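# Return misplaced items to the desk with their kind

## Task

Find each item sitting on a desk where it does not belong and carry it to the desk holding the other items of the same kind. It only counts if the item stays there on its own once the robot lets go, and the robot must not tip over or be left leaning.

## Robot and tools

ROBOT. A Hello Robot Stretch 3 with one arm: a two-wheeled base (0.33 m long, 0.34 m wide), a lift on a mast, and a telescoping arm that reaches out to the robot's right side. The base can only drive straight or spin in place; it has no sideways motion, so reaching further forward means driving. Spinning pivots about the point midway between the wheels, 0.05 m behind the front edge. With the arm pulled in and the wrist folded, the swept circle has radius 0.28 m; an unfolded, level wrist pokes out past it. Cameras: head_camera and nav_camera on the head (aimed by head_pan_rad and head_tilt_rad), and wrist_camera on the gripper.

FRAMES. Base frame: origin on the floor between the drive wheels, x forward, y left, z up. hand_pose is reported in it, at the point where closed fingertips meet. The odometry frame is the base frame as it was at scene start. Heading is positive to the left, range -3.142 to 3.142.

execute_actions takes "actions", a list run in order; an empty list just returns the current state and images. Each action may hold "robot" (a command, a list of up to 8 commands run one after another, or {"stop": true}), "steps" (1 to 450 control steps at 30 per second, default 1) and "until" (a condition that ends the action early; only with steps). An action with only steps just waits. If any part of a call is invalid or out of range, nothing in it runs.
A command can contain:
- "base": exactly one of {"translate_m": d}, a straight drive in metres relative to where the base is when the command begins (forward positive, |d| at most 1), or {"rotate_rad": d}, a turn in place in radians relative to the current heading (left/counter-clockwise positive, |d| at most 3.2). These are offsets, not poses.
- "joints": absolute target positions by name; unnamed joints keep their goals. lift_m 0 to 1.1 (arm height); arm_m 0 to 0.52 (extension); wrist_yaw_rad -1.345 to 4.42 (0 along the arm, positive swings toward the front, 3.0 folded over the base); wrist_pitch_rad -1.57 to 0.451 (0 level, negative tips fingers down); wrist_roll_rad -2.911 to 2.911; gripper_m -0.089 to 0.179 (bigger is wider; real fingertip gap is about 0.007 less when nearly shut, 0.025 less when wide); head_pan_rad -3.953 to 1.73 (0 forward, positive left, -1.57 along the arm); head_tilt_rad -1.53 to 0.419 (negative down).
- "contact_limits": {"arm_m": effort %, 1 to 100}, the push effort at which that arm motion halts; it lasts until arm_m's next command.
In a list, items may also be {"pause_s": s} (up to 15). A new command overrides at once and discards any earlier queue's remainder. Base and joints in one command start together and keep going across later actions.
"until" examples: {"robot": {"status": "ended"}} waits until nothing reads moving and no queue runs; field conditions like {"lift_m": [">", 0.3], "base_status": ["!=", "moving"]}; {"any": {"status": "ended"}} fires when any single motion or the queue finishes. Numbers compare as printed (joints to 3 decimals, base amounts to 4), so avoid "=".

zoom_image: {"camera": one of head_camera, nav_camera, wrist_camera, "region": [x0, y0, x1, y1]} in pixels of that camera's last full image, top-left origin, at most 504 by 504.

finished_scene: {"scene": n}, ends that scene permanently and reports success. Make sure all motion has ended first, since the final stop may cut moves short.

RESULTS. base_status shows progress as (translate_m done of goal). joint_status per joint: moving, done (within tolerance), off_target (rested away from goal, may still push), contact_stop (pushed into something; lift or arm then goes slack), time_out, stopped, not_commanded, torque_fault (wrist servo off about 10 s, joint limp, commands refused). A queue moves on only when the previous step ends done (off_target also allowed for base and gripper); otherwise later steps are dropped, reported in a "dropped:" line. "refused:" lines name rejected goals. robot.on_its_own appears when the robot changed a goal itself, a joint is slack or off, a motor is strained at rest, or base_tilt has shifted 3 degrees or more. Other lines: measured_speeds, motor_effort (% with peak in brackets; positive pushes toward higher values; readings biased and noisy), lidar_m (12 sectors of 30 degrees, first straight ahead, counting counter-clockwise, plane 0.17 m high, so it sees table legs not tops), wrist_depth_mm and head_depth_mm (7x7 grids of median depth), base_odometry (wheel-count only), turned_by_wheels/turned_by_imu, base_tilt (forward and right positive). Each result ends with one image per camera.

SPEED. Full base speed (0.30 m/s, 1.9 rad/s) only with lift_m under 0.30, arm_m under 0.03 and wrist_yaw_rad over 2.54; otherwise 0.10 m/s and 0.63 rad/s.

GRIPPING. Close to a gripper_m below the object's width; smaller squeezes harder but a stall guard eases off, so heavy or slick items can slip. Neither the reading nor done proves a hold; check the cameras. Open at least 0.02 above the touching value to release.

AVOID. Fold or unfold the wrist only with lift_m 0.32 to 0.95, wrist_pitch_rad -0.4 and roll near 0; once folded the lift may go down to 0.25. With wrist_yaw_rad below -0.4 keep pitch at -0.5 or lower. Pushing the arm into something rigid with the gripper above about 0.45 m can topple the robot, worse with higher contact limits or a repeat push after contact_stop. Do not drive while gripping or pressing on something fixed, and watch for snagging furniture, especially reversing. If tilt appears, reverse the last move in small steps, free the gripper, and lower lift_m to about 0.2 if still tipped. Avoid drops, slams and long hard pushes (wrist servos may cut out). Objects may get nudged occasionally, so check they are still in place. Faster robot work is better.

Each tool is called after "Call:" as a command line: name --argument value for each argument, lists and objects as JSON in quotes; but a table of rows of numbers goes row by row, as --pt "numbers of a row", without its own name.

## Session

Call:
execute_actions --actions '[]'

Scene clock: 0.00 s.
robot.base_odometry: x=+0.000 y=+0.000 heading=+0.000 (m, m, rad; robot's odometry frame)
robot.turned_by_wheels: +0.000 (rad since the last result)
robot.turned_by_imu: +0.000 (rad since the last result)
robot.base_tilt: forward=-0.7 right=-0.2 (deg)
robot.lidar_m: 0.83 0.90 1.09 1.02 1.05 1.36 2.21 1.10 0.76 0.71 0.72 0.94
robot.head_depth_mm: 1503 1505 1507 1503 1520 944 1103 / 1498 1490 1504 1501 1502 935 1514 / 1490 1490 1502 1501 1496 937 1497 / 1482 1484 1489 1486 1493 936 1511 / 1481 1485 1490 1491 1491 936 1485 / 1473 1473 1475 1491 1472 927 728 / 1473 1467 1473 1479 1481 932 727
robot.base_status: not_commanded
robot.joint_positions: lift_m=+0.532 arm_m=-0.003 wrist_yaw_rad=+3.030 wrist_pitch_rad=-0.333 wrist_roll_rad=+0.011 gripper_m=+0.037 head_pan_rad=+0.007 head_tilt_rad=-0.022
robot.joint_goals: lift_m=+0.532 arm_m=-0.003 wrist_yaw_rad=+3.030 wrist_pitch_rad=-0.333 wrist_roll_rad=+0.011 gripper_m=+0.037 head_pan_rad=+0.007 head_tilt_rad=-0.022
robot.joint_status: lift_m=not_commanded arm_m=not_commanded wrist_yaw_rad=not_commanded wrist_pitch_rad=not_commanded wrist_roll_rad=not_commanded gripper_m=not_commanded head_pan_rad=not_commanded head_tilt_rad=not_commanded
robot.measured_speeds: translate_m=+0.000 rotate_rad=+0.000 lift_m=+0.000 arm_m=+0.000 wrist_yaw_rad=+0.000 wrist_pitch_rad=+0.000 wrist_roll_rad=+0.000 head_pan_rad=+0.000 head_tilt_rad=+0.000
robot: refusals=0 queue=idle queue_left=0
robot.motor_effort: left_wheel=+0 right_wheel=-1 lift_m=+27 arm_m=-1 wrist_yaw_rad=+0 wrist_pitch_rad=+8 wrist_roll_rad=+1 gripper_m=+0 head_pan_rad=+0 head_tilt_rad=+2 (%)
robot.hand_pose: x=+0.0048 y=+0.0906 z=+0.5645 quat_wxyz=(+0.157, +0.706, +0.078, +0.686) (m; robot's base frame)
robot.wrist_depth_mm: 832 - 941 987 - - - / 910 - - - - - - / 980 - - - - - - / - - - - - - - / - - - - - - - / 881 884 - 836 - 852 837 / 755 752 - 729 727 724 714
pictures: head_camera (sideways: a quarter turn clockwise sets it upright), nav_camera (sideways: a quarter turn counterclockwise sets it upright), wrist_camera
Images, in order (width x height): head_camera 896x504, nav_camera 672x504, wrist_camera 644x364.

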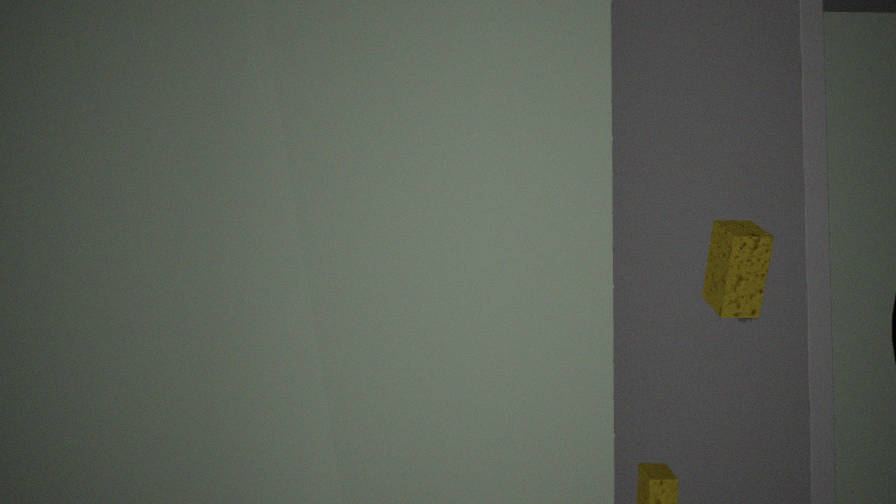

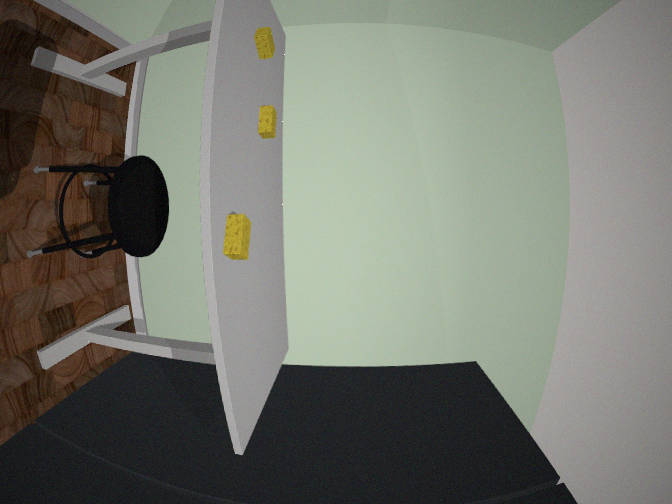

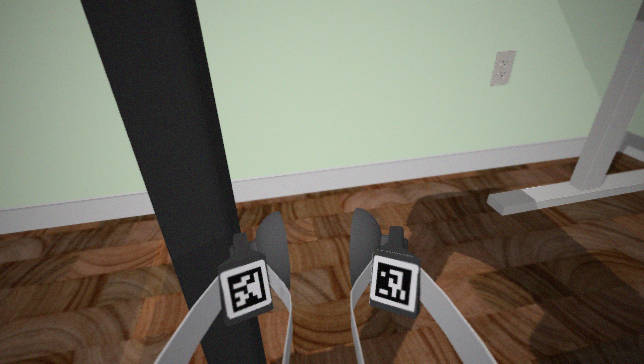

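Desk ahead with three sponges. Look elsewhere.

Call:
execute_actions --actions '[{"robot":{"joints":{"head_pan_rad":-3.1,"head_tilt_rad":-0.4}},"steps":200,"until":{"robot":{"status":"ended"}}}]'

Scene clock: 5.57 s.
robot.base_odometry: x=+0.000 y=+0.000 heading=+0.000 (m, m, rad; robot's odometry frame)
robot.turned_by_wheels: +0.000 (rad since the last result)
robot.turned_by_imu: +0.000 (rad since the last result)
robot.base_tilt: forward=-0.9 right=-0.1 (deg)
robot.lidar_m: 0.83 0.90 1.09 1.03 1.05 1.36 2.22 1.10 0.75 0.71 0.72 0.94
robot.head_depth_mm: 1921 2036 2213 2408 2357 1798 1433 / 1913 2049 2195 2366 2354 1796 1436 / 1919 2059 2184 2382 2381 1778 1442 / 1922 2058 2223 2376 2394 1790 1431 / 1926 2036 2257 2393 2380 1798 1431 / 1939 2079 2226 2412 2377 1800 1435 / 1948 2071 2248 2410 2382 1808 1439
robot.base_status: not_commanded
robot.joint_positions: lift_m=+0.532 arm_m=-0.003 wrist_yaw_rad=+3.030 wrist_pitch_rad=-0.333 wrist_roll_rad=+0.011 gripper_m=+0.037 head_pan_rad=-3.093 head_tilt_rad=-0.395
robot.joint_goals: lift_m=+0.532 arm_m=-0.003 wrist_yaw_rad=+3.030 wrist_pitch_rad=-0.333 wrist_roll_rad=+0.011 gripper_m=+0.037 head_pan_rad=-3.100 head_tilt_rad=-0.400
robot.joint_status: lift_m=not_commanded arm_m=not_commanded wrist_yaw_rad=not_commanded wrist_pitch_rad=not_commanded wrist_roll_rad=not_commanded gripper_m=not_commanded head_pan_rad=done head_tilt_rad=done
robot.measured_speeds: translate_m=+0.000 rotate_rad=+0.000 lift_m=+0.000 arm_m=+0.000 wrist_yaw_rad=+0.000 wrist_pitch_rad=+0.000 wrist_roll_rad=+0.000 head_pan_rad=+0.000 head_tilt_rad=+0.000
robot: refusals=0 queue=done queue_left=0
robot.motor_effort: left_wheel=+0(0) right_wheel=-1(1) lift_m=+26(26) arm_m=-1(1) wrist_yaw_rad=+1(0) wrist_pitch_rad=+8(8) wrist_roll_rad=+1(1) gripper_m=+0(0) head_pan_rad=-4(41) head_tilt_rad=-1(22) (%)
robot.hand_pose: x=+0.0048 y=+0.0906 z=+0.5645 quat_wxyz=(+0.157, +0.706, +0.078, +0.686) (m; robot's base frame)
robot.wrist_depth_mm: 865 - 916 969 - - - / 916 - - - - - - / 961 - - - - - - / - - - - - - - / - - - - - - - / 894 871 - 857 - 849 820 / 733 765 - 747 739 711 709
pictures: head_camera (sideways: a quarter turn clockwise sets it upright), nav_camera (sideways: a quarter turn counterclockwise sets it upright), wrist_camera
camera_calibration (this result's frames):
head_camera: T_world_to_cam=[[0.39938, 0.0178259, -0.916612, 1.20751], [0.0952284, -0.995209, 0.0221379, -0.0241778], [-0.911826, -0.0961289, -0.399164, 0.48577], [0, 0, 0, 1]] pos_world=[-0.0370161, 0.00110963, 1.30126]
nav_camera: T_world_to_cam=[[-0.441194, -0.00301629, 0.897406, -1.12134], [-0.00594401, 0.999982, 0.000438787, 0.053327], [-0.897392, -0.0051406, -0.441205, 0.535339], [0, 0, 0, 1]] pos_world=[-0.0140032, -0.0539563, 1.24247]
wrist_camera: T_world_to_cam=[[0.988432, -0.147616, -0.0348149, 0.0292033], [-0.103113, -0.485721, -0.868011, 0.565399], [0.111222, 0.86156, -0.495323, 0.364035], [0, 0, 0, 1]] pos_world=[-0.0110543, -0.0347011, 0.672104]
Images, in order (width x height): head_camera 896x504, nav_camera 672x504, wrist_camera 644x364.

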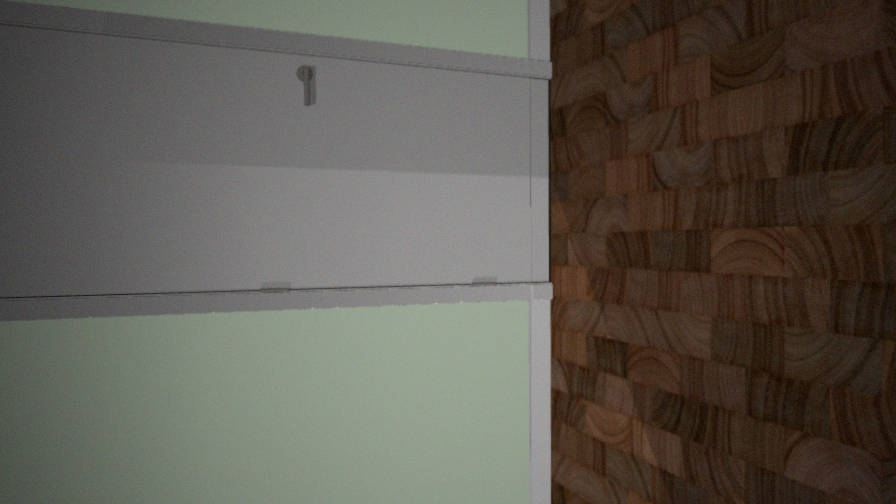

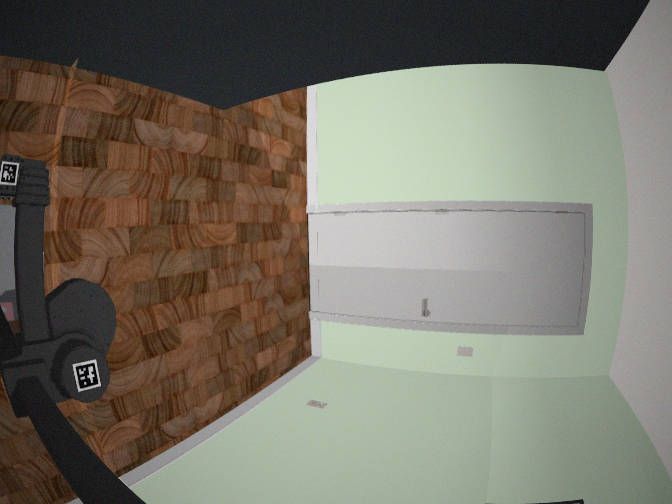

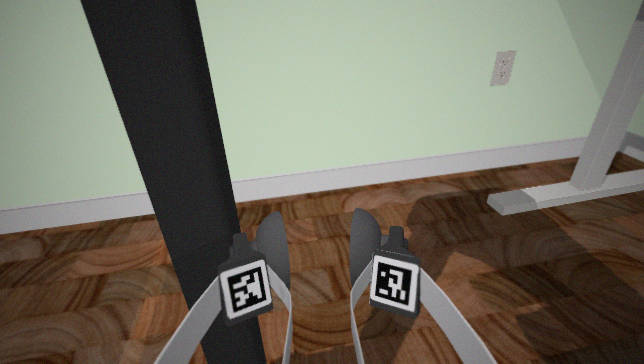

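Call:
execute_actions --actions '[{"robot":{"joints":{"head_pan_rad":1.5,"head_tilt_rad":-0.5}},"steps":200,"until":{"robot":{"status":"ended"}}}]'

Scene clock: 10.87 s.
robot.base_odometry: x=+0.000 y=+0.000 heading=+0.000 (m, m, rad; robot's odometry frame)
robot.turned_by_wheels: +0.000 (rad since the last result)
robot.turned_by_imu: +0.000 (rad since the last result)
robot.base_tilt: forward=-0.7 right=-0.1 (deg)
robot.lidar_m: 0.83 0.90 1.09 1.03 1.05 1.36 2.21 1.10 0.75 0.71 0.72 0.94
robot.head_depth_mm: 884 965 1059 1172 1314 1471 1327 / 877 959 1049 1157 1289 1466 1337 / 870 944 1028 1138 1279 1441 1328 / 858 932 1014 1121 1241 1405 1331 / 852 920 1003 1105 1221 1378 1337 / 837 907 997 1090 1217 1357 1339 / 830 897 981 1071 1189 1334 1339
robot.base_status: not_commanded
robot.joint_positions: lift_m=+0.532 arm_m=-0.003 wrist_yaw_rad=+3.030 wrist_pitch_rad=-0.333 wrist_roll_rad=+0.011 gripper_m=+0.037 head_pan_rad=+1.493 head_tilt_rad=-0.494
robot.joint_goals: lift_m=+0.532 arm_m=-0.003 wrist_yaw_rad=+3.030 wrist_pitch_rad=-0.333 wrist_roll_rad=+0.011 gripper_m=+0.037 head_pan_rad=+1.500 head_tilt_rad=-0.500
robot.joint_status: lift_m=not_commanded arm_m=not_commanded wrist_yaw_rad=not_commanded wrist_pitch_rad=not_commanded wrist_roll_rad=not_commanded gripper_m=not_commanded head_pan_rad=done head_tilt_rad=done
robot.measured_speeds: translate_m=+0.000 rotate_rad=+0.000 lift_m=+0.000 arm_m=+0.000 wrist_yaw_rad=+0.000 wrist_pitch_rad=+0.000 wrist_roll_rad=+0.000 head_pan_rad=+0.000 head_tilt_rad=+0.000
robot: refusals=0 queue=done queue_left=0
robot.motor_effort: left_wheel=+1(1) right_wheel=-1(1) lift_m=+27(27) arm_m=-1(0) wrist_yaw_rad=+0(0) wrist_pitch_rad=+8(9) wrist_roll_rad=+1(1) gripper_m=-2(0) head_pan_rad=+3(41) head_tilt_rad=-2(11) (%)
robot.hand_pose: x=+0.0048 y=+0.0906 z=+0.5645 quat_wxyz=(+0.157, +0.706, +0.078, +0.686) (m; robot's base frame)
robot.wrist_depth_mm: 830 - 938 997 - - - / 879 - - - - - - / 970 - - - - - - / - - - - - - - / - - - - - - - / 904 878 - 868 - 848 815 / 739 751 - 739 712 721 713
pictures: head_camera (sideways: a quarter turn clockwise sets it upright), nav_camera (sideways: a quarter turn counterclockwise sets it upright), wrist_camera
camera_calibration (this result's frames):
head_camera: T_world_to_cam=[[-0.0397307, -0.486494, -0.87278, 1.15301], [-0.999073, 0.0338446, 0.0266146, -0.0233276], [0.016591, 0.873028, -0.487387, 0.594906], [0, 0, 0, 1]] pos_world=[0.0126339, 0.0423525, 1.2969]
nav_camera: T_world_to_cam=[[0.0595484, 0.524014, 0.849625, -1.06208], [0.992719, -0.120365, 0.00465866, 0.0417416], [0.104706, 0.843162, -0.527366, 0.641337], [0, 0, 0, 1]] pos_world=[-0.0453447, 0.0208169, 1.24039]
wrist_camera: T_world_to_cam=[[0.988432, -0.147616, -0.0348148, 0.0292032], [-0.103113, -0.485721, -0.868011, 0.565399], [0.111222, 0.861559, -0.495323, 0.364035], [0, 0, 0, 1]] pos_world=[-0.0110543, -0.0347011, 0.672104]
Images, in order (width x height): head_camera 896x504, nav_camera 672x504, wrist_camera 644x364.

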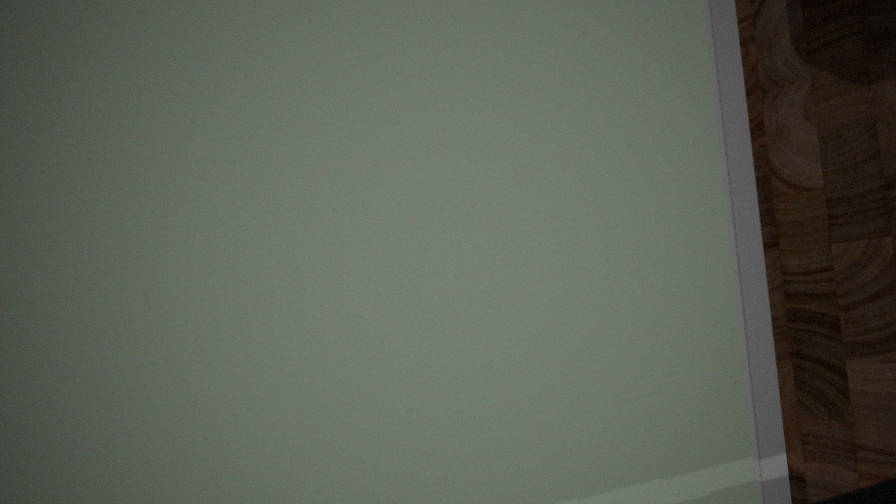

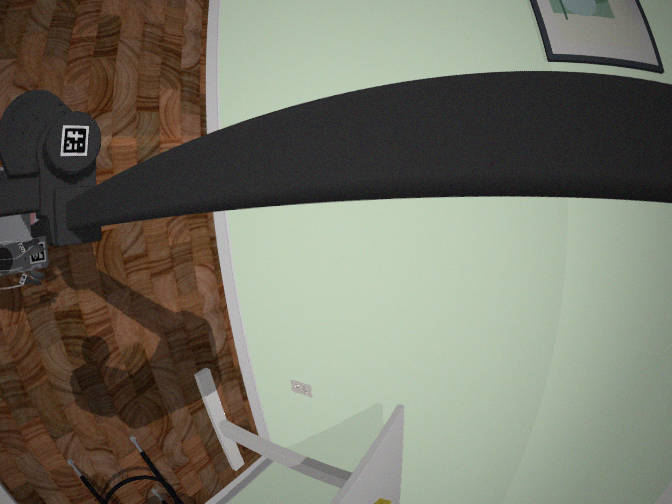

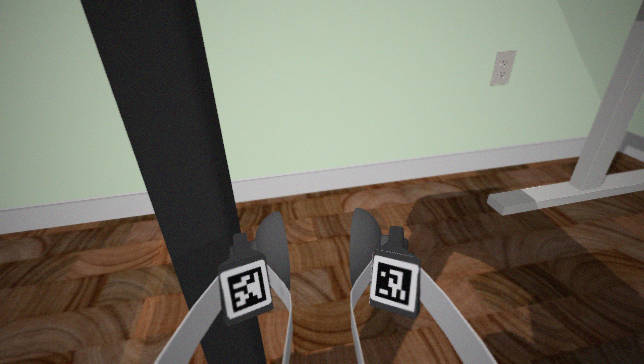

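Call:
execute_actions --actions '[{"robot":{"joints":{"head_pan_rad":-1.5,"head_tilt_rad":-0.5}},"steps":200,"until":{"robot":{"status":"ended"}}}]'

Scene clock: 16.40 s.
robot.base_odometry: x=+0.000 y=+0.000 heading=+0.000 (m, m, rad; robot's odometry frame)
robot.turned_by_wheels: +0.000 (rad since the last result)
robot.turned_by_imu: +0.000 (rad since the last result)
robot.base_tilt: forward=-0.7 right=-0.1 (deg)
robot.lidar_m: 0.82 0.90 1.09 1.03 1.05 1.36 2.22 1.09 0.76 0.71 0.72 0.94
robot.head_depth_mm: 574 619 676 746 826 934 1066 / 574 624 680 746 830 933 1070 / 577 626 684 753 834 940 1078 / 580 627 685 755 842 947 1092 / 580 631 689 758 842 953 1091 / 581 633 690 759 845 962 1103 / 586 635 696 765 853 968 1105
robot.base_status: not_commanded
robot.joint_positions: lift_m=+0.532 arm_m=-0.003 wrist_yaw_rad=+3.030 wrist_pitch_rad=-0.333 wrist_roll_rad=+0.011 gripper_m=+0.037 head_pan_rad=-1.493 head_tilt_rad=-0.494
robot.joint_goals: lift_m=+0.532 arm_m=-0.003 wrist_yaw_rad=+3.030 wrist_pitch_rad=-0.333 wrist_roll_rad=+0.011 gripper_m=+0.037 head_pan_rad=-1.500 head_tilt_rad=-0.500
robot.joint_status: lift_m=not_commanded arm_m=not_commanded wrist_yaw_rad=not_commanded wrist_pitch_rad=not_commanded wrist_roll_rad=not_commanded gripper_m=not_commanded head_pan_rad=done head_tilt_rad=done
robot.measured_speeds: translate_m=+0.000 rotate_rad=+0.000 lift_m=+0.000 arm_m=+0.000 wrist_yaw_rad=+0.000 wrist_pitch_rad=+0.000 wrist_roll_rad=+0.000 head_pan_rad=+0.000 head_tilt_rad=+0.000
robot: refusals=0 queue=done queue_left=0
robot.motor_effort: left_wheel=+0(0) right_wheel=-1(1) lift_m=+27(27) arm_m=-1(1) wrist_yaw_rad=+0(0) wrist_pitch_rad=+8(8) wrist_roll_rad=+1(1) gripper_m=-1(0) head_pan_rad=-4(42) head_tilt_rad=-2(2) (%)
robot.hand_pose: x=+0.0048 y=+0.0906 z=+0.5645 quat_wxyz=(+0.157, +0.706, +0.078, +0.686) (m; robot's base frame)
robot.wrist_depth_mm: 860 - 933 992 - - - / 904 - - - - - - / 977 - - - - - - / - - - - - - - / - - - - - - - / 909 885 - 858 - 846 837 / 746 759 - 733 740 732 722
pictures: head_camera (sideways: a quarter turn clockwise sets it upright), nav_camera (sideways: a quarter turn counterclockwise sets it upright), wrist_camera
camera_calibration (this result's frames):
head_camera: T_world_to_cam=[[-0.0363759, 0.486871, -0.872716, 1.15291], [0.992192, 0.121847, 0.0266204, -0.0354819], [0.119299, -0.864933, -0.487502, 0.594429], [0, 0, 0, 1]] pos_world=[0.00622826, -0.0428527, 1.29689]
nav_camera: T_world_to_cam=[[0.0226305, -0.527013, 0.849556, -1.06176], [-0.999363, -0.0353949, 0.00466427, 0.0538861], [0.0276118, -0.84912, -0.527478, 0.641953], [0, 0, 0, 1]] pos_world=[0.0601545, -0.0125599, 1.24039]
Images, in order (width x height): head_camera 896x504, nav_camera 672x504, wrist_camera 644x364.

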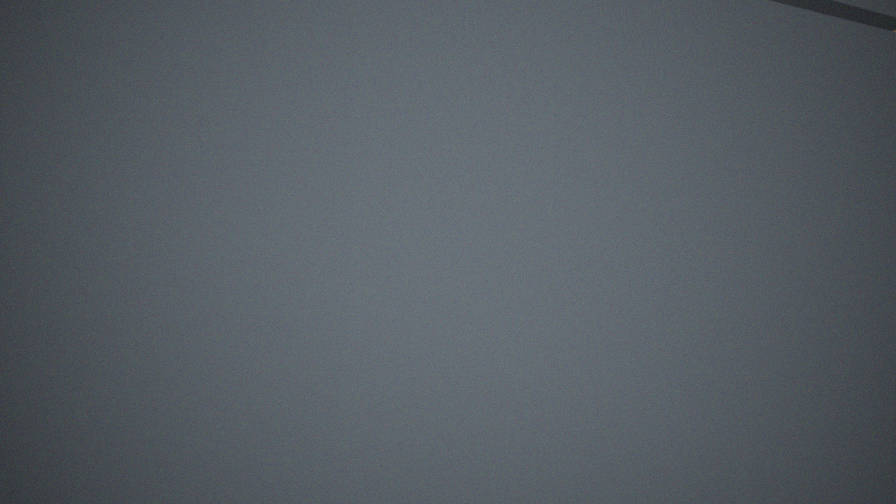

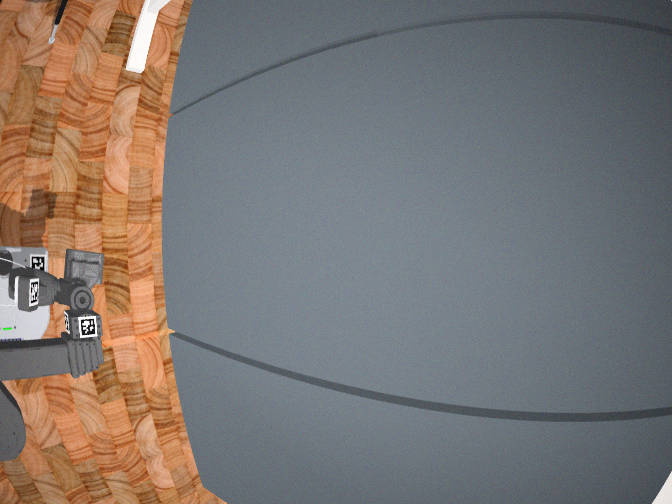

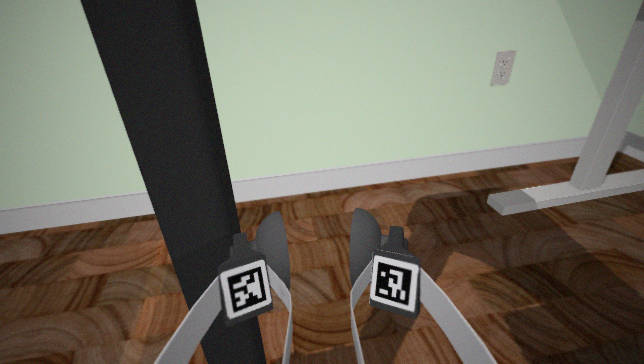

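Call:
execute_actions --actions '[{"robot":{"joints":{"head_pan_rad":0.3,"head_tilt_rad":-0.6}},"steps":200,"until":{"robot":{"status":"ended"}}}]'

Scene clock: 20.47 s.
robot.base_odometry: x=+0.000 y=+0.000 heading=+0.000 (m, m, rad; robot's odometry frame)
robot.turned_by_wheels: +0.000 (rad since the last result)
robot.turned_by_imu: +0.000 (rad since the last result)
robot.base_tilt: forward=-0.7 right=+0.0 (deg)
robot.lidar_m: 0.83 0.90 1.09 1.03 1.05 1.36 2.21 1.10 0.75 0.71 0.73 0.94
robot.head_depth_mm: 1238 1325 832 1665 1772 1485 1252 / 1273 1351 823 1319 1144 1416 1257 / 1295 1392 888 1292 1151 1493 1258 / 1325 1406 896 1820 1728 1459 1260 / 1358 1438 899 1914 1851 1501 1261 / 1392 1489 907 1987 1787 1501 1263 / 1429 1520 970 1444 1670 1471 1262
robot.base_status: not_commanded
robot.joint_positions: lift_m=+0.532 arm_m=-0.003 wrist_yaw_rad=+3.030 wrist_pitch_rad=-0.333 wrist_roll_rad=+0.011 gripper_m=+0.037 head_pan_rad=+0.293 head_tilt_rad=-0.593
robot.joint_goals: lift_m=+0.532 arm_m=-0.003 wrist_yaw_rad=+3.030 wrist_pitch_rad=-0.333 wrist_roll_rad=+0.011 gripper_m=+0.037 head_pan_rad=+0.300 head_tilt_rad=-0.600
robot.joint_status: lift_m=not_commanded arm_m=not_commanded wrist_yaw_rad=not_commanded wrist_pitch_rad=not_commanded wrist_roll_rad=not_commanded gripper_m=not_commanded head_pan_rad=done head_tilt_rad=done
robot.measured_speeds: translate_m=+0.000 rotate_rad=+0.000 lift_m=+0.000 arm_m=+0.000 wrist_yaw_rad=+0.000 wrist_pitch_rad=+0.000 wrist_roll_rad=+0.000 head_pan_rad=+0.000 head_tilt_rad=+0.000
robot: refusals=0 queue=done queue_left=0
robot.motor_effort: left_wheel=+0(0) right_wheel=-1(1) lift_m=+26(26) arm_m=-1(1) wrist_yaw_rad=+0(0) wrist_pitch_rad=+8(8) wrist_roll_rad=+1(1) gripper_m=+0(0) head_pan_rad=+3(42) head_tilt_rad=-3(12) (%)
robot.hand_pose: x=+0.0048 y=+0.0906 z=+0.5645 quat_wxyz=(+0.157, +0.706, +0.078, +0.686) (m; robot's base frame)
robot.wrist_depth_mm: 818 - 942 952 - - - / 881 - - - - - - / 934 - - - - - - / - - - - - - - / - - - - - - - / 862 899 - 862 - 848 852 / 758 747 - 730 731 726 736
pictures: head_camera (sideways: a quarter turn clockwise sets it upright), nav_camera (sideways: a quarter turn counterclockwise sets it upright), wrist_camera
camera_calibration (this result's frames):
head_camera: T_world_to_cam=[[-0.54792, -0.1634, -0.820417, 1.08783], [-0.327766, 0.944255, 0.0308357, -0.0329144], [0.769644, 0.285801, -0.570934, 0.699013], [0, 0, 0, 1]] pos_world=[0.0472652, 0.0090533, 1.29258]
nav_camera: T_world_to_cam=[[0.587705, 0.157812, 0.793535, -0.992171], [0.24818, -0.968674, 0.00883646, 0.0408452], [0.770071, 0.191746, -0.60846, 0.742781], [0, 0, 0, 1]] pos_world=[0.000972542, 0.0537169, 1.23891]
Images, in order (width x height): head_camera 896x504, nav_camera 672x504, wrist_camera 644x364.

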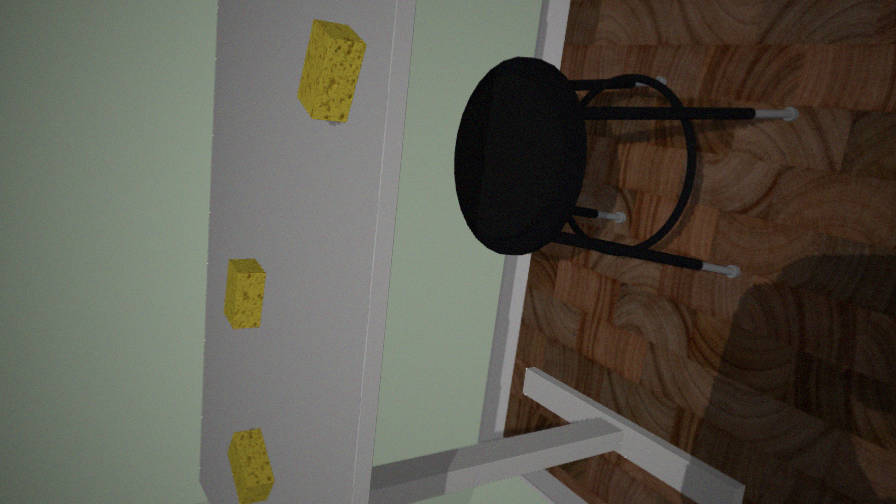

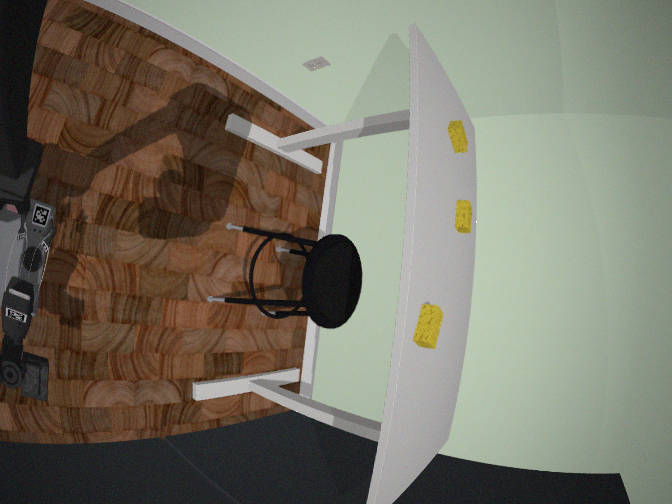

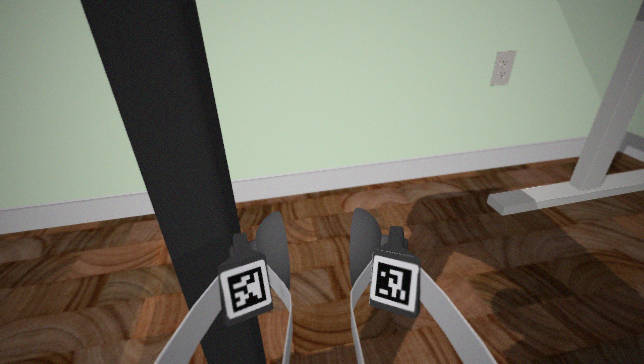

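Call:
execute_actions --actions '[{"robot":{"joints":{"head_pan_rad":-2.5,"head_tilt_rad":-0.2}},"steps":200,"until":{"robot":{"status":"ended"}}}]'

Scene clock: 30.07 s.
robot.base_odometry: x=+0.000 y=+0.000 heading=+0.000 (m, m, rad; robot's odometry frame)
robot.turned_by_wheels: +0.000 (rad since the last result)
robot.turned_by_imu: +0.000 (rad since the last result)
robot.base_tilt: forward=-0.8 right=-0.1 (deg)
robot.lidar_m: 0.83 0.90 1.09 1.03 1.04 1.36 2.22 1.09 0.75 0.71 0.73 0.94
robot.head_depth_mm: 2045 2107 2190 2240 2321 2299 1707 / 2177 2247 2325 2403 2487 2283 1732 / 1286 1340 2413 2507 2590 2081 1619 / 1099 1138 1190 1227 1287 1343 1398 / 961 998 1034 1063 1102 1145 1188 / 859 886 907 934 961 989 1025 / 771 790 811 836 856 878 903
robot.base_status: not_commanded
robot.joint_positions: lift_m=+0.532 arm_m=-0.003 wrist_yaw_rad=+3.030 wrist_pitch_rad=-0.333 wrist_roll_rad=+0.011 gripper_m=+0.037 head_pan_rad=-2.493 head_tilt_rad=-0.211
robot.joint_goals: lift_m=+0.532 arm_m=-0.003 wrist_yaw_rad=+3.030 wrist_pitch_rad=-0.333 wrist_roll_rad=+0.011 gripper_m=+0.037 head_pan_rad=-2.500 head_tilt_rad=-0.200
robot.joint_status: lift_m=not_commanded arm_m=not_commanded wrist_yaw_rad=not_commanded wrist_pitch_rad=not_commanded wrist_roll_rad=not_commanded gripper_m=not_commanded head_pan_rad=done head_tilt_rad=done
robot.measured_speeds: translate_m=+0.000 rotate_rad=+0.000 lift_m=+0.000 arm_m=+0.000 wrist_yaw_rad=+0.000 wrist_pitch_rad=+0.000 wrist_roll_rad=+0.000 head_pan_rad=+0.000 head_tilt_rad=+0.000
robot: refusals=0 queue=done queue_left=0
robot.motor_effort: left_wheel=+1(1) right_wheel=-1(1) lift_m=+26(26) arm_m=-1(1) wrist_yaw_rad=+0(1) wrist_pitch_rad=+9(8) wrist_roll_rad=+1(1) gripper_m=+0(0) head_pan_rad=-4(41) head_tilt_rad=+4(26) (%)
robot.hand_pose: x=+0.0048 y=+0.0906 z=+0.5645 quat_wxyz=(+0.157, +0.706, +0.078, +0.686) (m; robot's base frame)
robot.wrist_depth_mm: 848 - 949 971 - - - / 916 - - - - - - / - - - - - - - / - - - - - - - / - - - - - - - / 897 873 - 868 - 852 831 / 777 730 - 741 711 714 706
pictures: head_camera (sideways: a quarter turn clockwise sets it upright), nav_camera (sideways: a quarter turn counterclockwise sets it upright), wrist_camera
camera_calibration (this result's frames):
head_camera: T_world_to_cam=[[0.180694, 0.134911, -0.974243, 1.2841], [0.643129, -0.765643, 0.0132572, -0.0159625], [-0.744133, -0.628959, -0.225113, 0.258226], [0, 0, 0, 1]] pos_world=[-0.0296091, -0.0230479, 1.30937]
nav_camera: T_world_to_cam=[[-0.225813, -0.148002, 0.962862, -1.20809], [-0.570047, 0.821579, -0.00740382, 0.066979], [-0.789972, -0.550548, -0.269892, 0.311739], [0, 0, 0, 1]] pos_world=[0.0116422, -0.0622016, 1.24786]
Images, in order (width x height): head_camera 896x504, nav_camera 672x504, wrist_camera 644x364.

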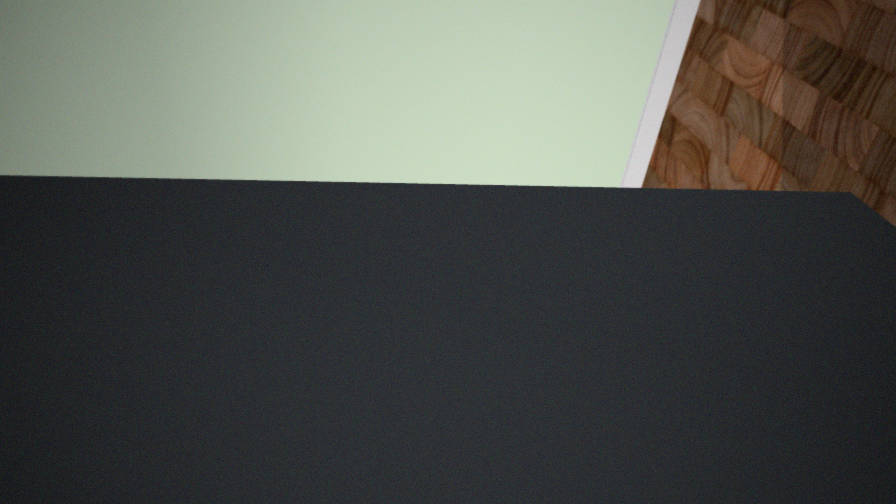

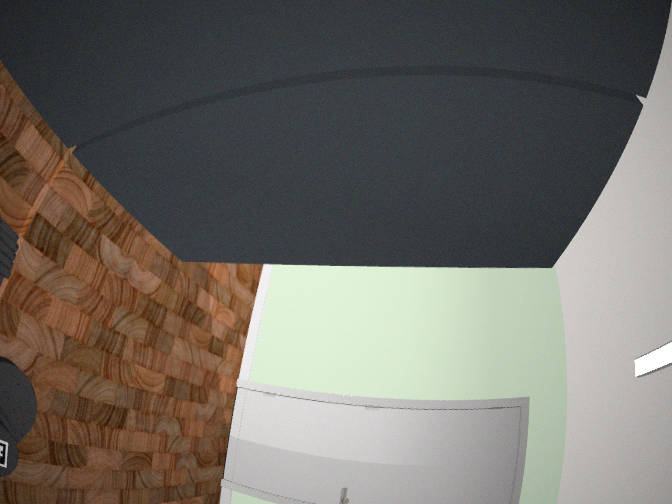

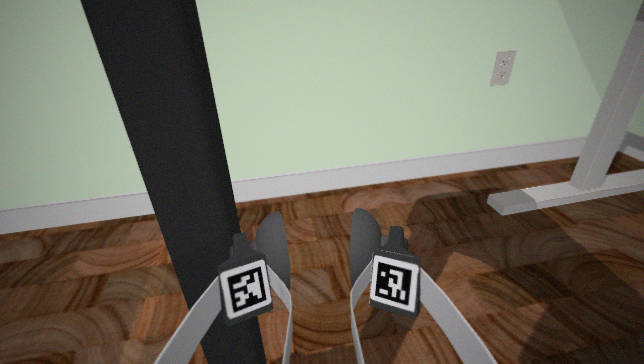

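Call:
execute_actions --actions '[{"robot":[{"joints":{"lift_m":0.25,"head_pan_rad":-1.57,"head_tilt_rad":-0.4}},{"base":{"translate_m":-1.0}},{"base":{"translate_m":-0.6}}],"steps":450,"until":{"robot":{"status":"ended"}}}]'

Scene clock: 47.27 s.
robot.base_odometry: x=-1.600 y=+0.000 heading=+0.000 (m, m, rad; robot's odometry frame)
robot.turned_by_wheels: +0.000 (rad since the last result)
robot.turned_by_imu: -0.001 (rad since the last result)
robot.base_tilt: forward=-0.8 right=-0.1 (deg)
robot.lidar_m: 2.47 1.39 0.96 0.90 0.92 0.66 0.62 0.63 0.85 1.94 0.90 1.10
robot.head_depth_mm: 1690 1707 1742 1763 1797 1691 1430 / 2344 2413 2438 2517 2248 1791 1441 / 3341 3576 3844 3335 2366 1774 1436 / 3361 3644 3790 3548 2372 1800 1429 / 3312 3613 3808 3480 2395 1789 1439 / 3414 3583 3743 3536 2373 1716 1395 / 3343 3498 1158 1136 1115 1094 1122
robot.base_status: done (translate_m -0.6000 of -0.6000)
robot.joint_positions: lift_m=+0.251 arm_m=-0.003 wrist_yaw_rad=+3.030 wrist_pitch_rad=-0.334 wrist_roll_rad=+0.011 gripper_m=+0.037 head_pan_rad=-1.577 head_tilt_rad=-0.395
robot.joint_goals: lift_m=+0.250 arm_m=-0.003 wrist_yaw_rad=+3.030 wrist_pitch_rad=-0.334 wrist_roll_rad=+0.011 gripper_m=+0.037 head_pan_rad=-1.570 head_tilt_rad=-0.400
robot.joint_status: lift_m=done arm_m=not_commanded wrist_yaw_rad=not_commanded wrist_pitch_rad=not_commanded wrist_roll_rad=not_commanded gripper_m=not_commanded head_pan_rad=done head_tilt_rad=done
robot.measured_speeds: translate_m=+0.000 rotate_rad=+0.000 lift_m=+0.000 arm_m=+0.000 wrist_yaw_rad=+0.000 wrist_pitch_rad=+0.000 wrist_roll_rad=+0.000 head_pan_rad=+0.000 head_tilt_rad=+0.000
robot: refusals=0 queue=done queue_left=0
robot.motor_effort: left_wheel=+0(8) right_wheel=-1(10) lift_m=+12(24) arm_m=-1(0) wrist_yaw_rad=+0(0) wrist_pitch_rad=+8(9) wrist_roll_rad=+1(1) gripper_m=+0(1) head_pan_rad=+3(40) head_tilt_rad=-2(15) (%)
robot.hand_pose: x=+0.0048 y=+0.0905 z=+0.2827 quat_wxyz=(+0.157, +0.706, +0.078, +0.686) (m; robot's base frame)
robot.wrist_depth_mm: 754 - 823 888 907 966 - / 815 - 932 924 969 - - / 854 885 934 986 - 969 982 / 803 776 788 757 744 727 717 / 627 607 - 607 626 588 590 / 510 507 - 518 - 490 492 / 446 - - - 424 420 413
pictures: head_camera (sideways: a quarter turn clockwise sets it upright), nav_camera (sideways: a quarter turn counterclockwise sets it upright), wrist_camera
camera_calibration (this result's frames):
head_camera: T_world_to_cam=[[0.00417095, 0.399665, -0.916652, 1.20997], [0.998941, 0.0403387, 0.0221333, -0.0296845], [0.0458224, -0.915773, -0.399074, 0.47981], [0, 0, 0, 1]] pos_world=[0.0026202, -0.0429899, 1.30126]
nav_camera: T_world_to_cam=[[-0.0212584, -0.440604, 0.89745, -1.12396], [-0.998795, 0.0490753, 0.000434551, 0.0593889], [-0.0442341, -0.896359, -0.441116, 0.53002], [0, 0, 0, 1]] pos_world=[0.0588687, -0.0230469, 1.24247]
wrist_camera: T_world_to_cam=[[0.98843, -0.147633, -0.0347978, 0.0193877], [-0.103158, -0.48612, -0.867782, 0.320756], [0.111197, 0.861332, -0.495725, 0.224639], [0, 0, 0, 1]] pos_world=[-0.0110542, -0.0347007, 0.39038]
Images, in order (width x height): head_camera 896x504, nav_camera 672x504, wrist_camera 644x364.

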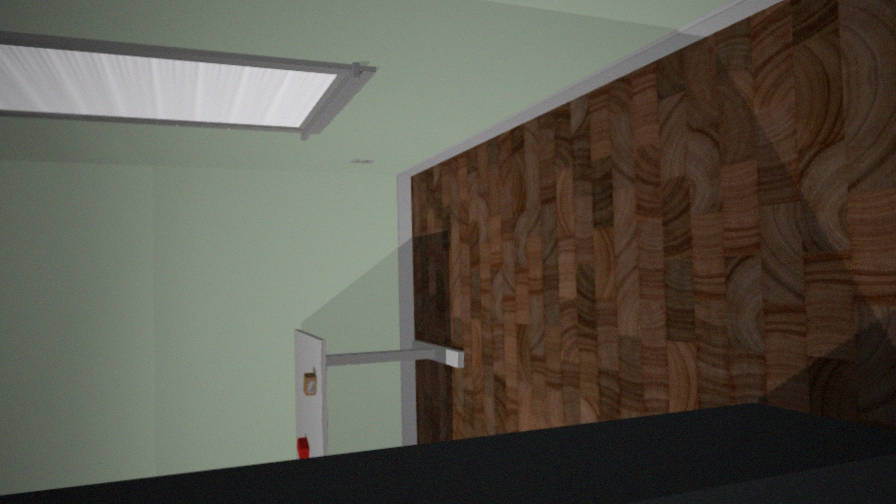

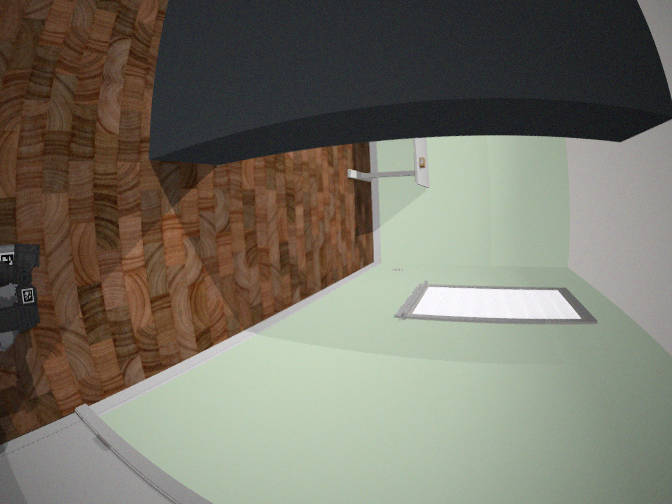

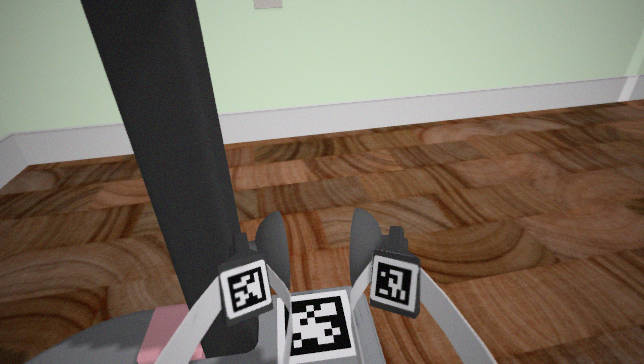

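Call:
execute_actions --actions '[{"robot":[{"base":{"rotate_rad":-1.571},"joints":{"head_pan_rad":0.3,"head_tilt_rad":-0.4}},{"base":{"translate_m":1.0}},{"base":{"translate_m":1.0}}],"steps":450,"until":{"robot":{"status":"ended"}}}]'

Scene clock: 63.10 s.
robot.base_odometry: x=-1.600 y=-2.000 heading=-1.571 (m, m, rad; robot's odometry frame)
robot.turned_by_wheels: -1.571 (rad since the last result)
robot.turned_by_imu: -1.588 (rad since the last result)
robot.base_tilt: forward=-0.7 right=-0.2 (deg)
robot.lidar_m: 1.44 1.51 2.28 2.88 1.61 0.86 2.56 0.74 0.51 0.48 0.49 0.63
robot.head_depth_mm: 1539 1639 1743 1881 2026 1785 1435 / 1580 1674 1785 1926 2084 1793 1427 / 1608 1728 1834 1976 2126 1775 1435 / 1650 1753 1878 2051 2160 1795 1429 / 1681 1807 1936 1682 2131 1784 1431 / 1724 1864 2004 1576 2287 1789 1450 / 1765 1907 2069 1584 2372 1777 1433
robot.base_status: done (translate_m +1.0000 of +1.0000)
robot.joint_positions: lift_m=+0.251 arm_m=-0.003 wrist_yaw_rad=+3.030 wrist_pitch_rad=-0.334 wrist_roll_rad=+0.011 gripper_m=+0.037 head_pan_rad=+0.293 head_tilt_rad=-0.396
robot.joint_goals: lift_m=+0.250 arm_m=-0.003 wrist_yaw_rad=+3.030 wrist_pitch_rad=-0.334 wrist_roll_rad=+0.011 gripper_m=+0.037 head_pan_rad=+0.300 head_tilt_rad=-0.400
robot.joint_status: lift_m=done arm_m=not_commanded wrist_yaw_rad=not_commanded wrist_pitch_rad=not_commanded wrist_roll_rad=not_commanded gripper_m=not_commanded head_pan_rad=done head_tilt_rad=done
robot.measured_speeds: translate_m=+0.000 rotate_rad=+0.000 lift_m=+0.000 arm_m=+0.000 wrist_yaw_rad=+0.000 wrist_pitch_rad=+0.000 wrist_roll_rad=+0.000 head_pan_rad=+0.000 head_tilt_rad=+0.000
robot: refusals=0 queue=done queue_left=0
robot.motor_effort: left_wheel=+2(11) right_wheel=-3(11) lift_m=+12(12) arm_m=-1(1) wrist_yaw_rad=+0(0) wrist_pitch_rad=+8(9) wrist_roll_rad=+1(1) gripper_m=+0(0) head_pan_rad=+3(42) head_tilt_rad=-1(1) (%)
robot.hand_pose: x=+0.0048 y=+0.0905 z=+0.2827 quat_wxyz=(+0.157, +0.706, +0.078, +0.686) (m; robot's base frame)
robot.wrist_depth_mm: - - - - - - - / - - - - - - - / - - - - - 974 981 / 810 796 777 765 751 743 710 / 638 633 - 609 623 586 577 / 525 514 - 522 - 493 483 / 457 - - - 418 421 417
pictures: head_camera (sideways: a quarter turn clockwise sets it upright), nav_camera (sideways: a quarter turn counterclockwise sets it upright), wrist_camera
camera_calibration (this result's frames):
head_camera: T_world_to_cam=[[-0.384241, -0.114195, -0.916143, 1.21168], [-0.333063, 0.942643, 0.0221924, -0.0216361], [0.861062, 0.313661, -0.400237, 0.476351], [0, 0, 0, 1]] pos_world=[0.0482039, 0.00935052, 1.30121]
nav_camera: T_world_to_cam=[[0.428375, 0.109931, 0.896889, -1.12597], [0.247609, -0.96886, 0.000489018, 0.0517149], [0.869014, 0.221868, -0.442255, 0.525931], [0, 0, 0, 1]] pos_world=[0.0124907, 0.0571964, 1.24244]
wrist_camera: T_world_to_cam=[[0.98843, -0.147634, -0.034796, 0.0193842], [-0.103162, -0.486159, -0.86776, 0.320732], [0.111195, 0.86131, -0.495764, 0.224665], [0, 0, 0, 1]] pos_world=[-0.0110542, -0.0347182, 0.390374]
Images, in order (width x height): head_camera 896x504, nav_camera 672x504, wrist_camera 644x364.

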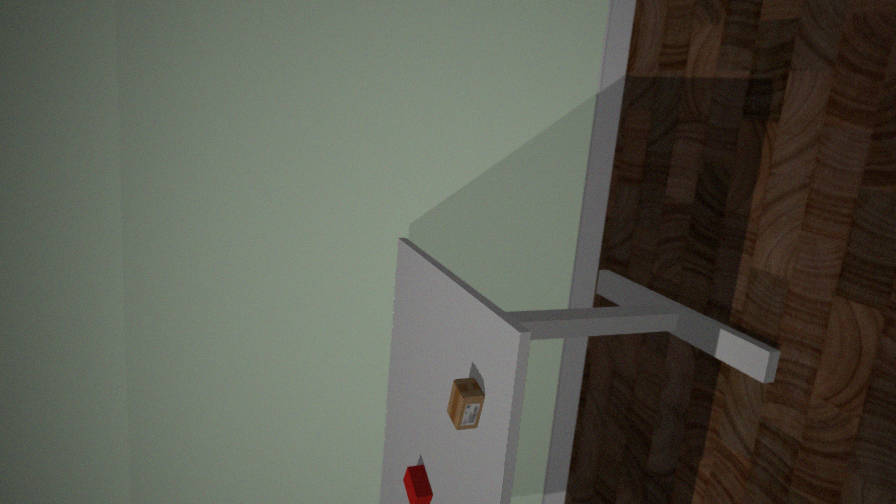

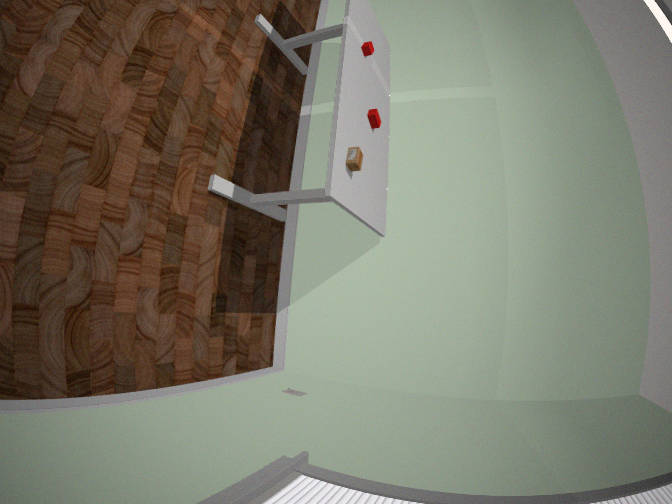

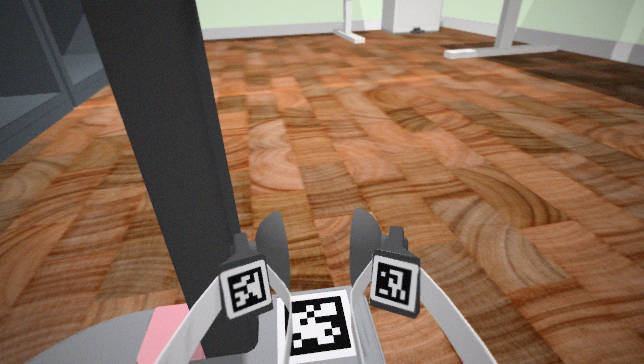

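Call:
execute_actions --actions '[{"robot":{"joints":{"head_pan_rad":1.4,"head_tilt_rad":-0.25}},"steps":200,"until":{"robot":{"status":"ended"}}}]'

Scene clock: 67.23 s.
robot.base_odometry: x=-1.600 y=-2.000 heading=-1.571 (m, m, rad; robot's odometry frame)
robot.turned_by_wheels: +0.000 (rad since the last result)
robot.turned_by_imu: +0.000 (rad since the last result)
robot.base_tilt: forward=-0.8 right=-0.1 (deg)
robot.lidar_m: 1.44 1.51 2.28 2.88 1.61 0.86 2.56 0.74 0.51 0.48 0.49 0.63
robot.head_depth_mm: 3218 3267 3493 3405 3021 2116 1613 / 3150 3319 3478 3532 3102 2109 1624 / 3112 3250 3408 3538 3056 2131 1625 / 3023 3145 3287 3405 3051 2126 1635 / 2956 3052 3241 3381 3038 2106 1627 / 2891 2981 3197 3280 3073 2101 1643 / 2854 2915 3100 3113 2843 2120 1619
robot.base_status: done (translate_m +1.0000 of +1.0000)
robot.joint_positions: lift_m=+0.251 arm_m=-0.003 wrist_yaw_rad=+3.030 wrist_pitch_rad=-0.334 wrist_roll_rad=+0.011 gripper_m=+0.037 head_pan_rad=+1.393 head_tilt_rad=-0.261
robot.joint_goals: lift_m=+0.250 arm_m=-0.003 wrist_yaw_rad=+3.030 wrist_pitch_rad=-0.334 wrist_roll_rad=+0.011 gripper_m=+0.037 head_pan_rad=+1.400 head_tilt_rad=-0.250
robot.joint_status: lift_m=done arm_m=not_commanded wrist_yaw_rad=not_commanded wrist_pitch_rad=not_commanded wrist_roll_rad=not_commanded gripper_m=not_commanded head_pan_rad=done head_tilt_rad=done
robot.measured_speeds: translate_m=+0.000 rotate_rad=+0.000 lift_m=+0.000 arm_m=+0.000 wrist_yaw_rad=+0.000 wrist_pitch_rad=+0.000 wrist_roll_rad=+0.000 head_pan_rad=+0.000 head_tilt_rad=+0.000
robot: refusals=0 queue=done queue_left=0
robot.motor_effort: left_wheel=+2(2) right_wheel=-3(3) lift_m=+12(12) arm_m=-1(1) wrist_yaw_rad=+1(1) wrist_pitch_rad=+9(9) wrist_roll_rad=+1(1) gripper_m=+0(0) head_pan_rad=+3(41) head_tilt_rad=+5(17) (%)
robot.hand_pose: x=+0.0048 y=+0.0905 z=+0.2827 quat_wxyz=(+0.157, +0.706, +0.078, +0.686) (m; robot's base frame)
robot.wrist_depth_mm: - - - - - - - / - - - - - - - / - - - - - 985 965 / 792 796 774 769 726 755 715 / 623 604 - 605 618 590 588 / 515 507 - 510 - 489 493 / 449 - - - 421 425 417
pictures: head_camera (sideways: a quarter turn clockwise sets it upright), nav_camera (sideways: a quarter turn counterclockwise sets it upright), wrist_camera
camera_calibration (this result's frames):
head_camera: T_world_to_cam=[[-0.0500799, -0.268796, -0.961894, 1.26937], [-0.99158, 0.128543, 0.0157049, -0.00917656], [0.119423, 0.954581, -0.27297, 0.315247], [0, 0, 0, 1]] pos_world=[0.0168229, 0.0414522, 1.3072]
nav_camera: T_world_to_cam=[[0.0743047, 0.308376, 0.948358, -1.19098], [0.975756, -0.218796, -0.00530593, 0.054818], [0.205861, 0.925761, -0.317157, 0.36718], [0, 0, 0, 1]] pos_world=[-0.0405814, 0.0393427, 1.24622]
wrist_camera: T_world_to_cam=[[0.98843, -0.147634, -0.0347961, 0.0193842], [-0.103162, -0.486158, -0.86776, 0.320732], [0.111195, 0.86131, -0.495764, 0.224665], [0, 0, 0, 1]] pos_world=[-0.0110542, -0.0347182, 0.390374]
Images, in order (width x height): head_camera 896x504, nav_camera 672x504, wrist_camera 644x364.

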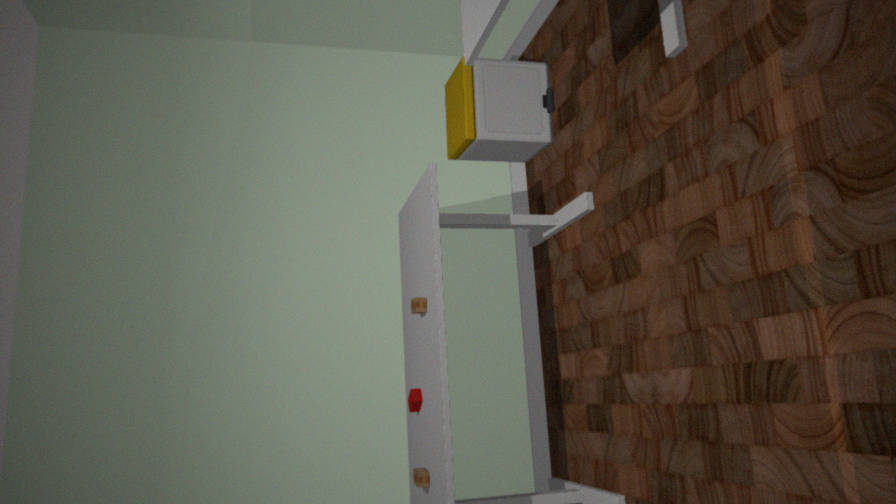

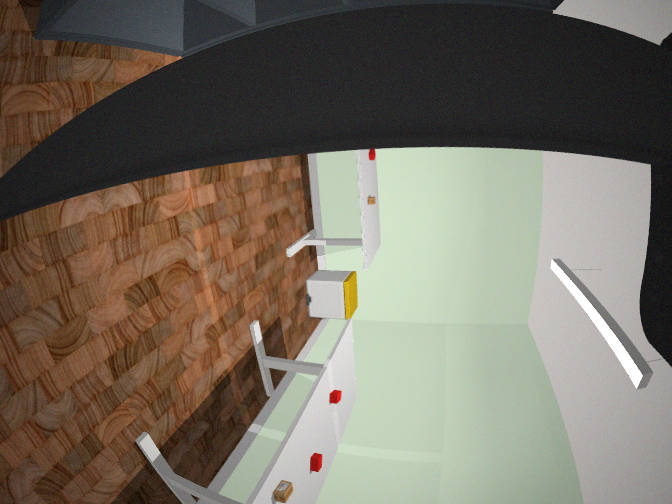

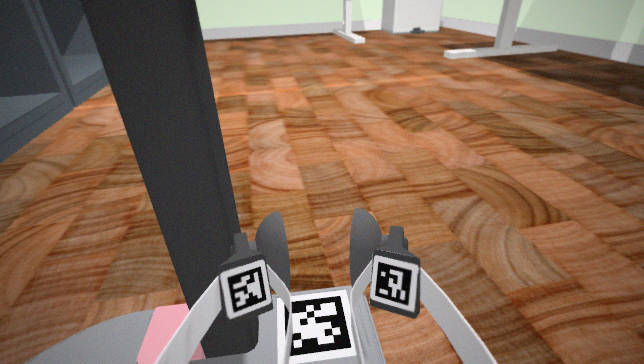

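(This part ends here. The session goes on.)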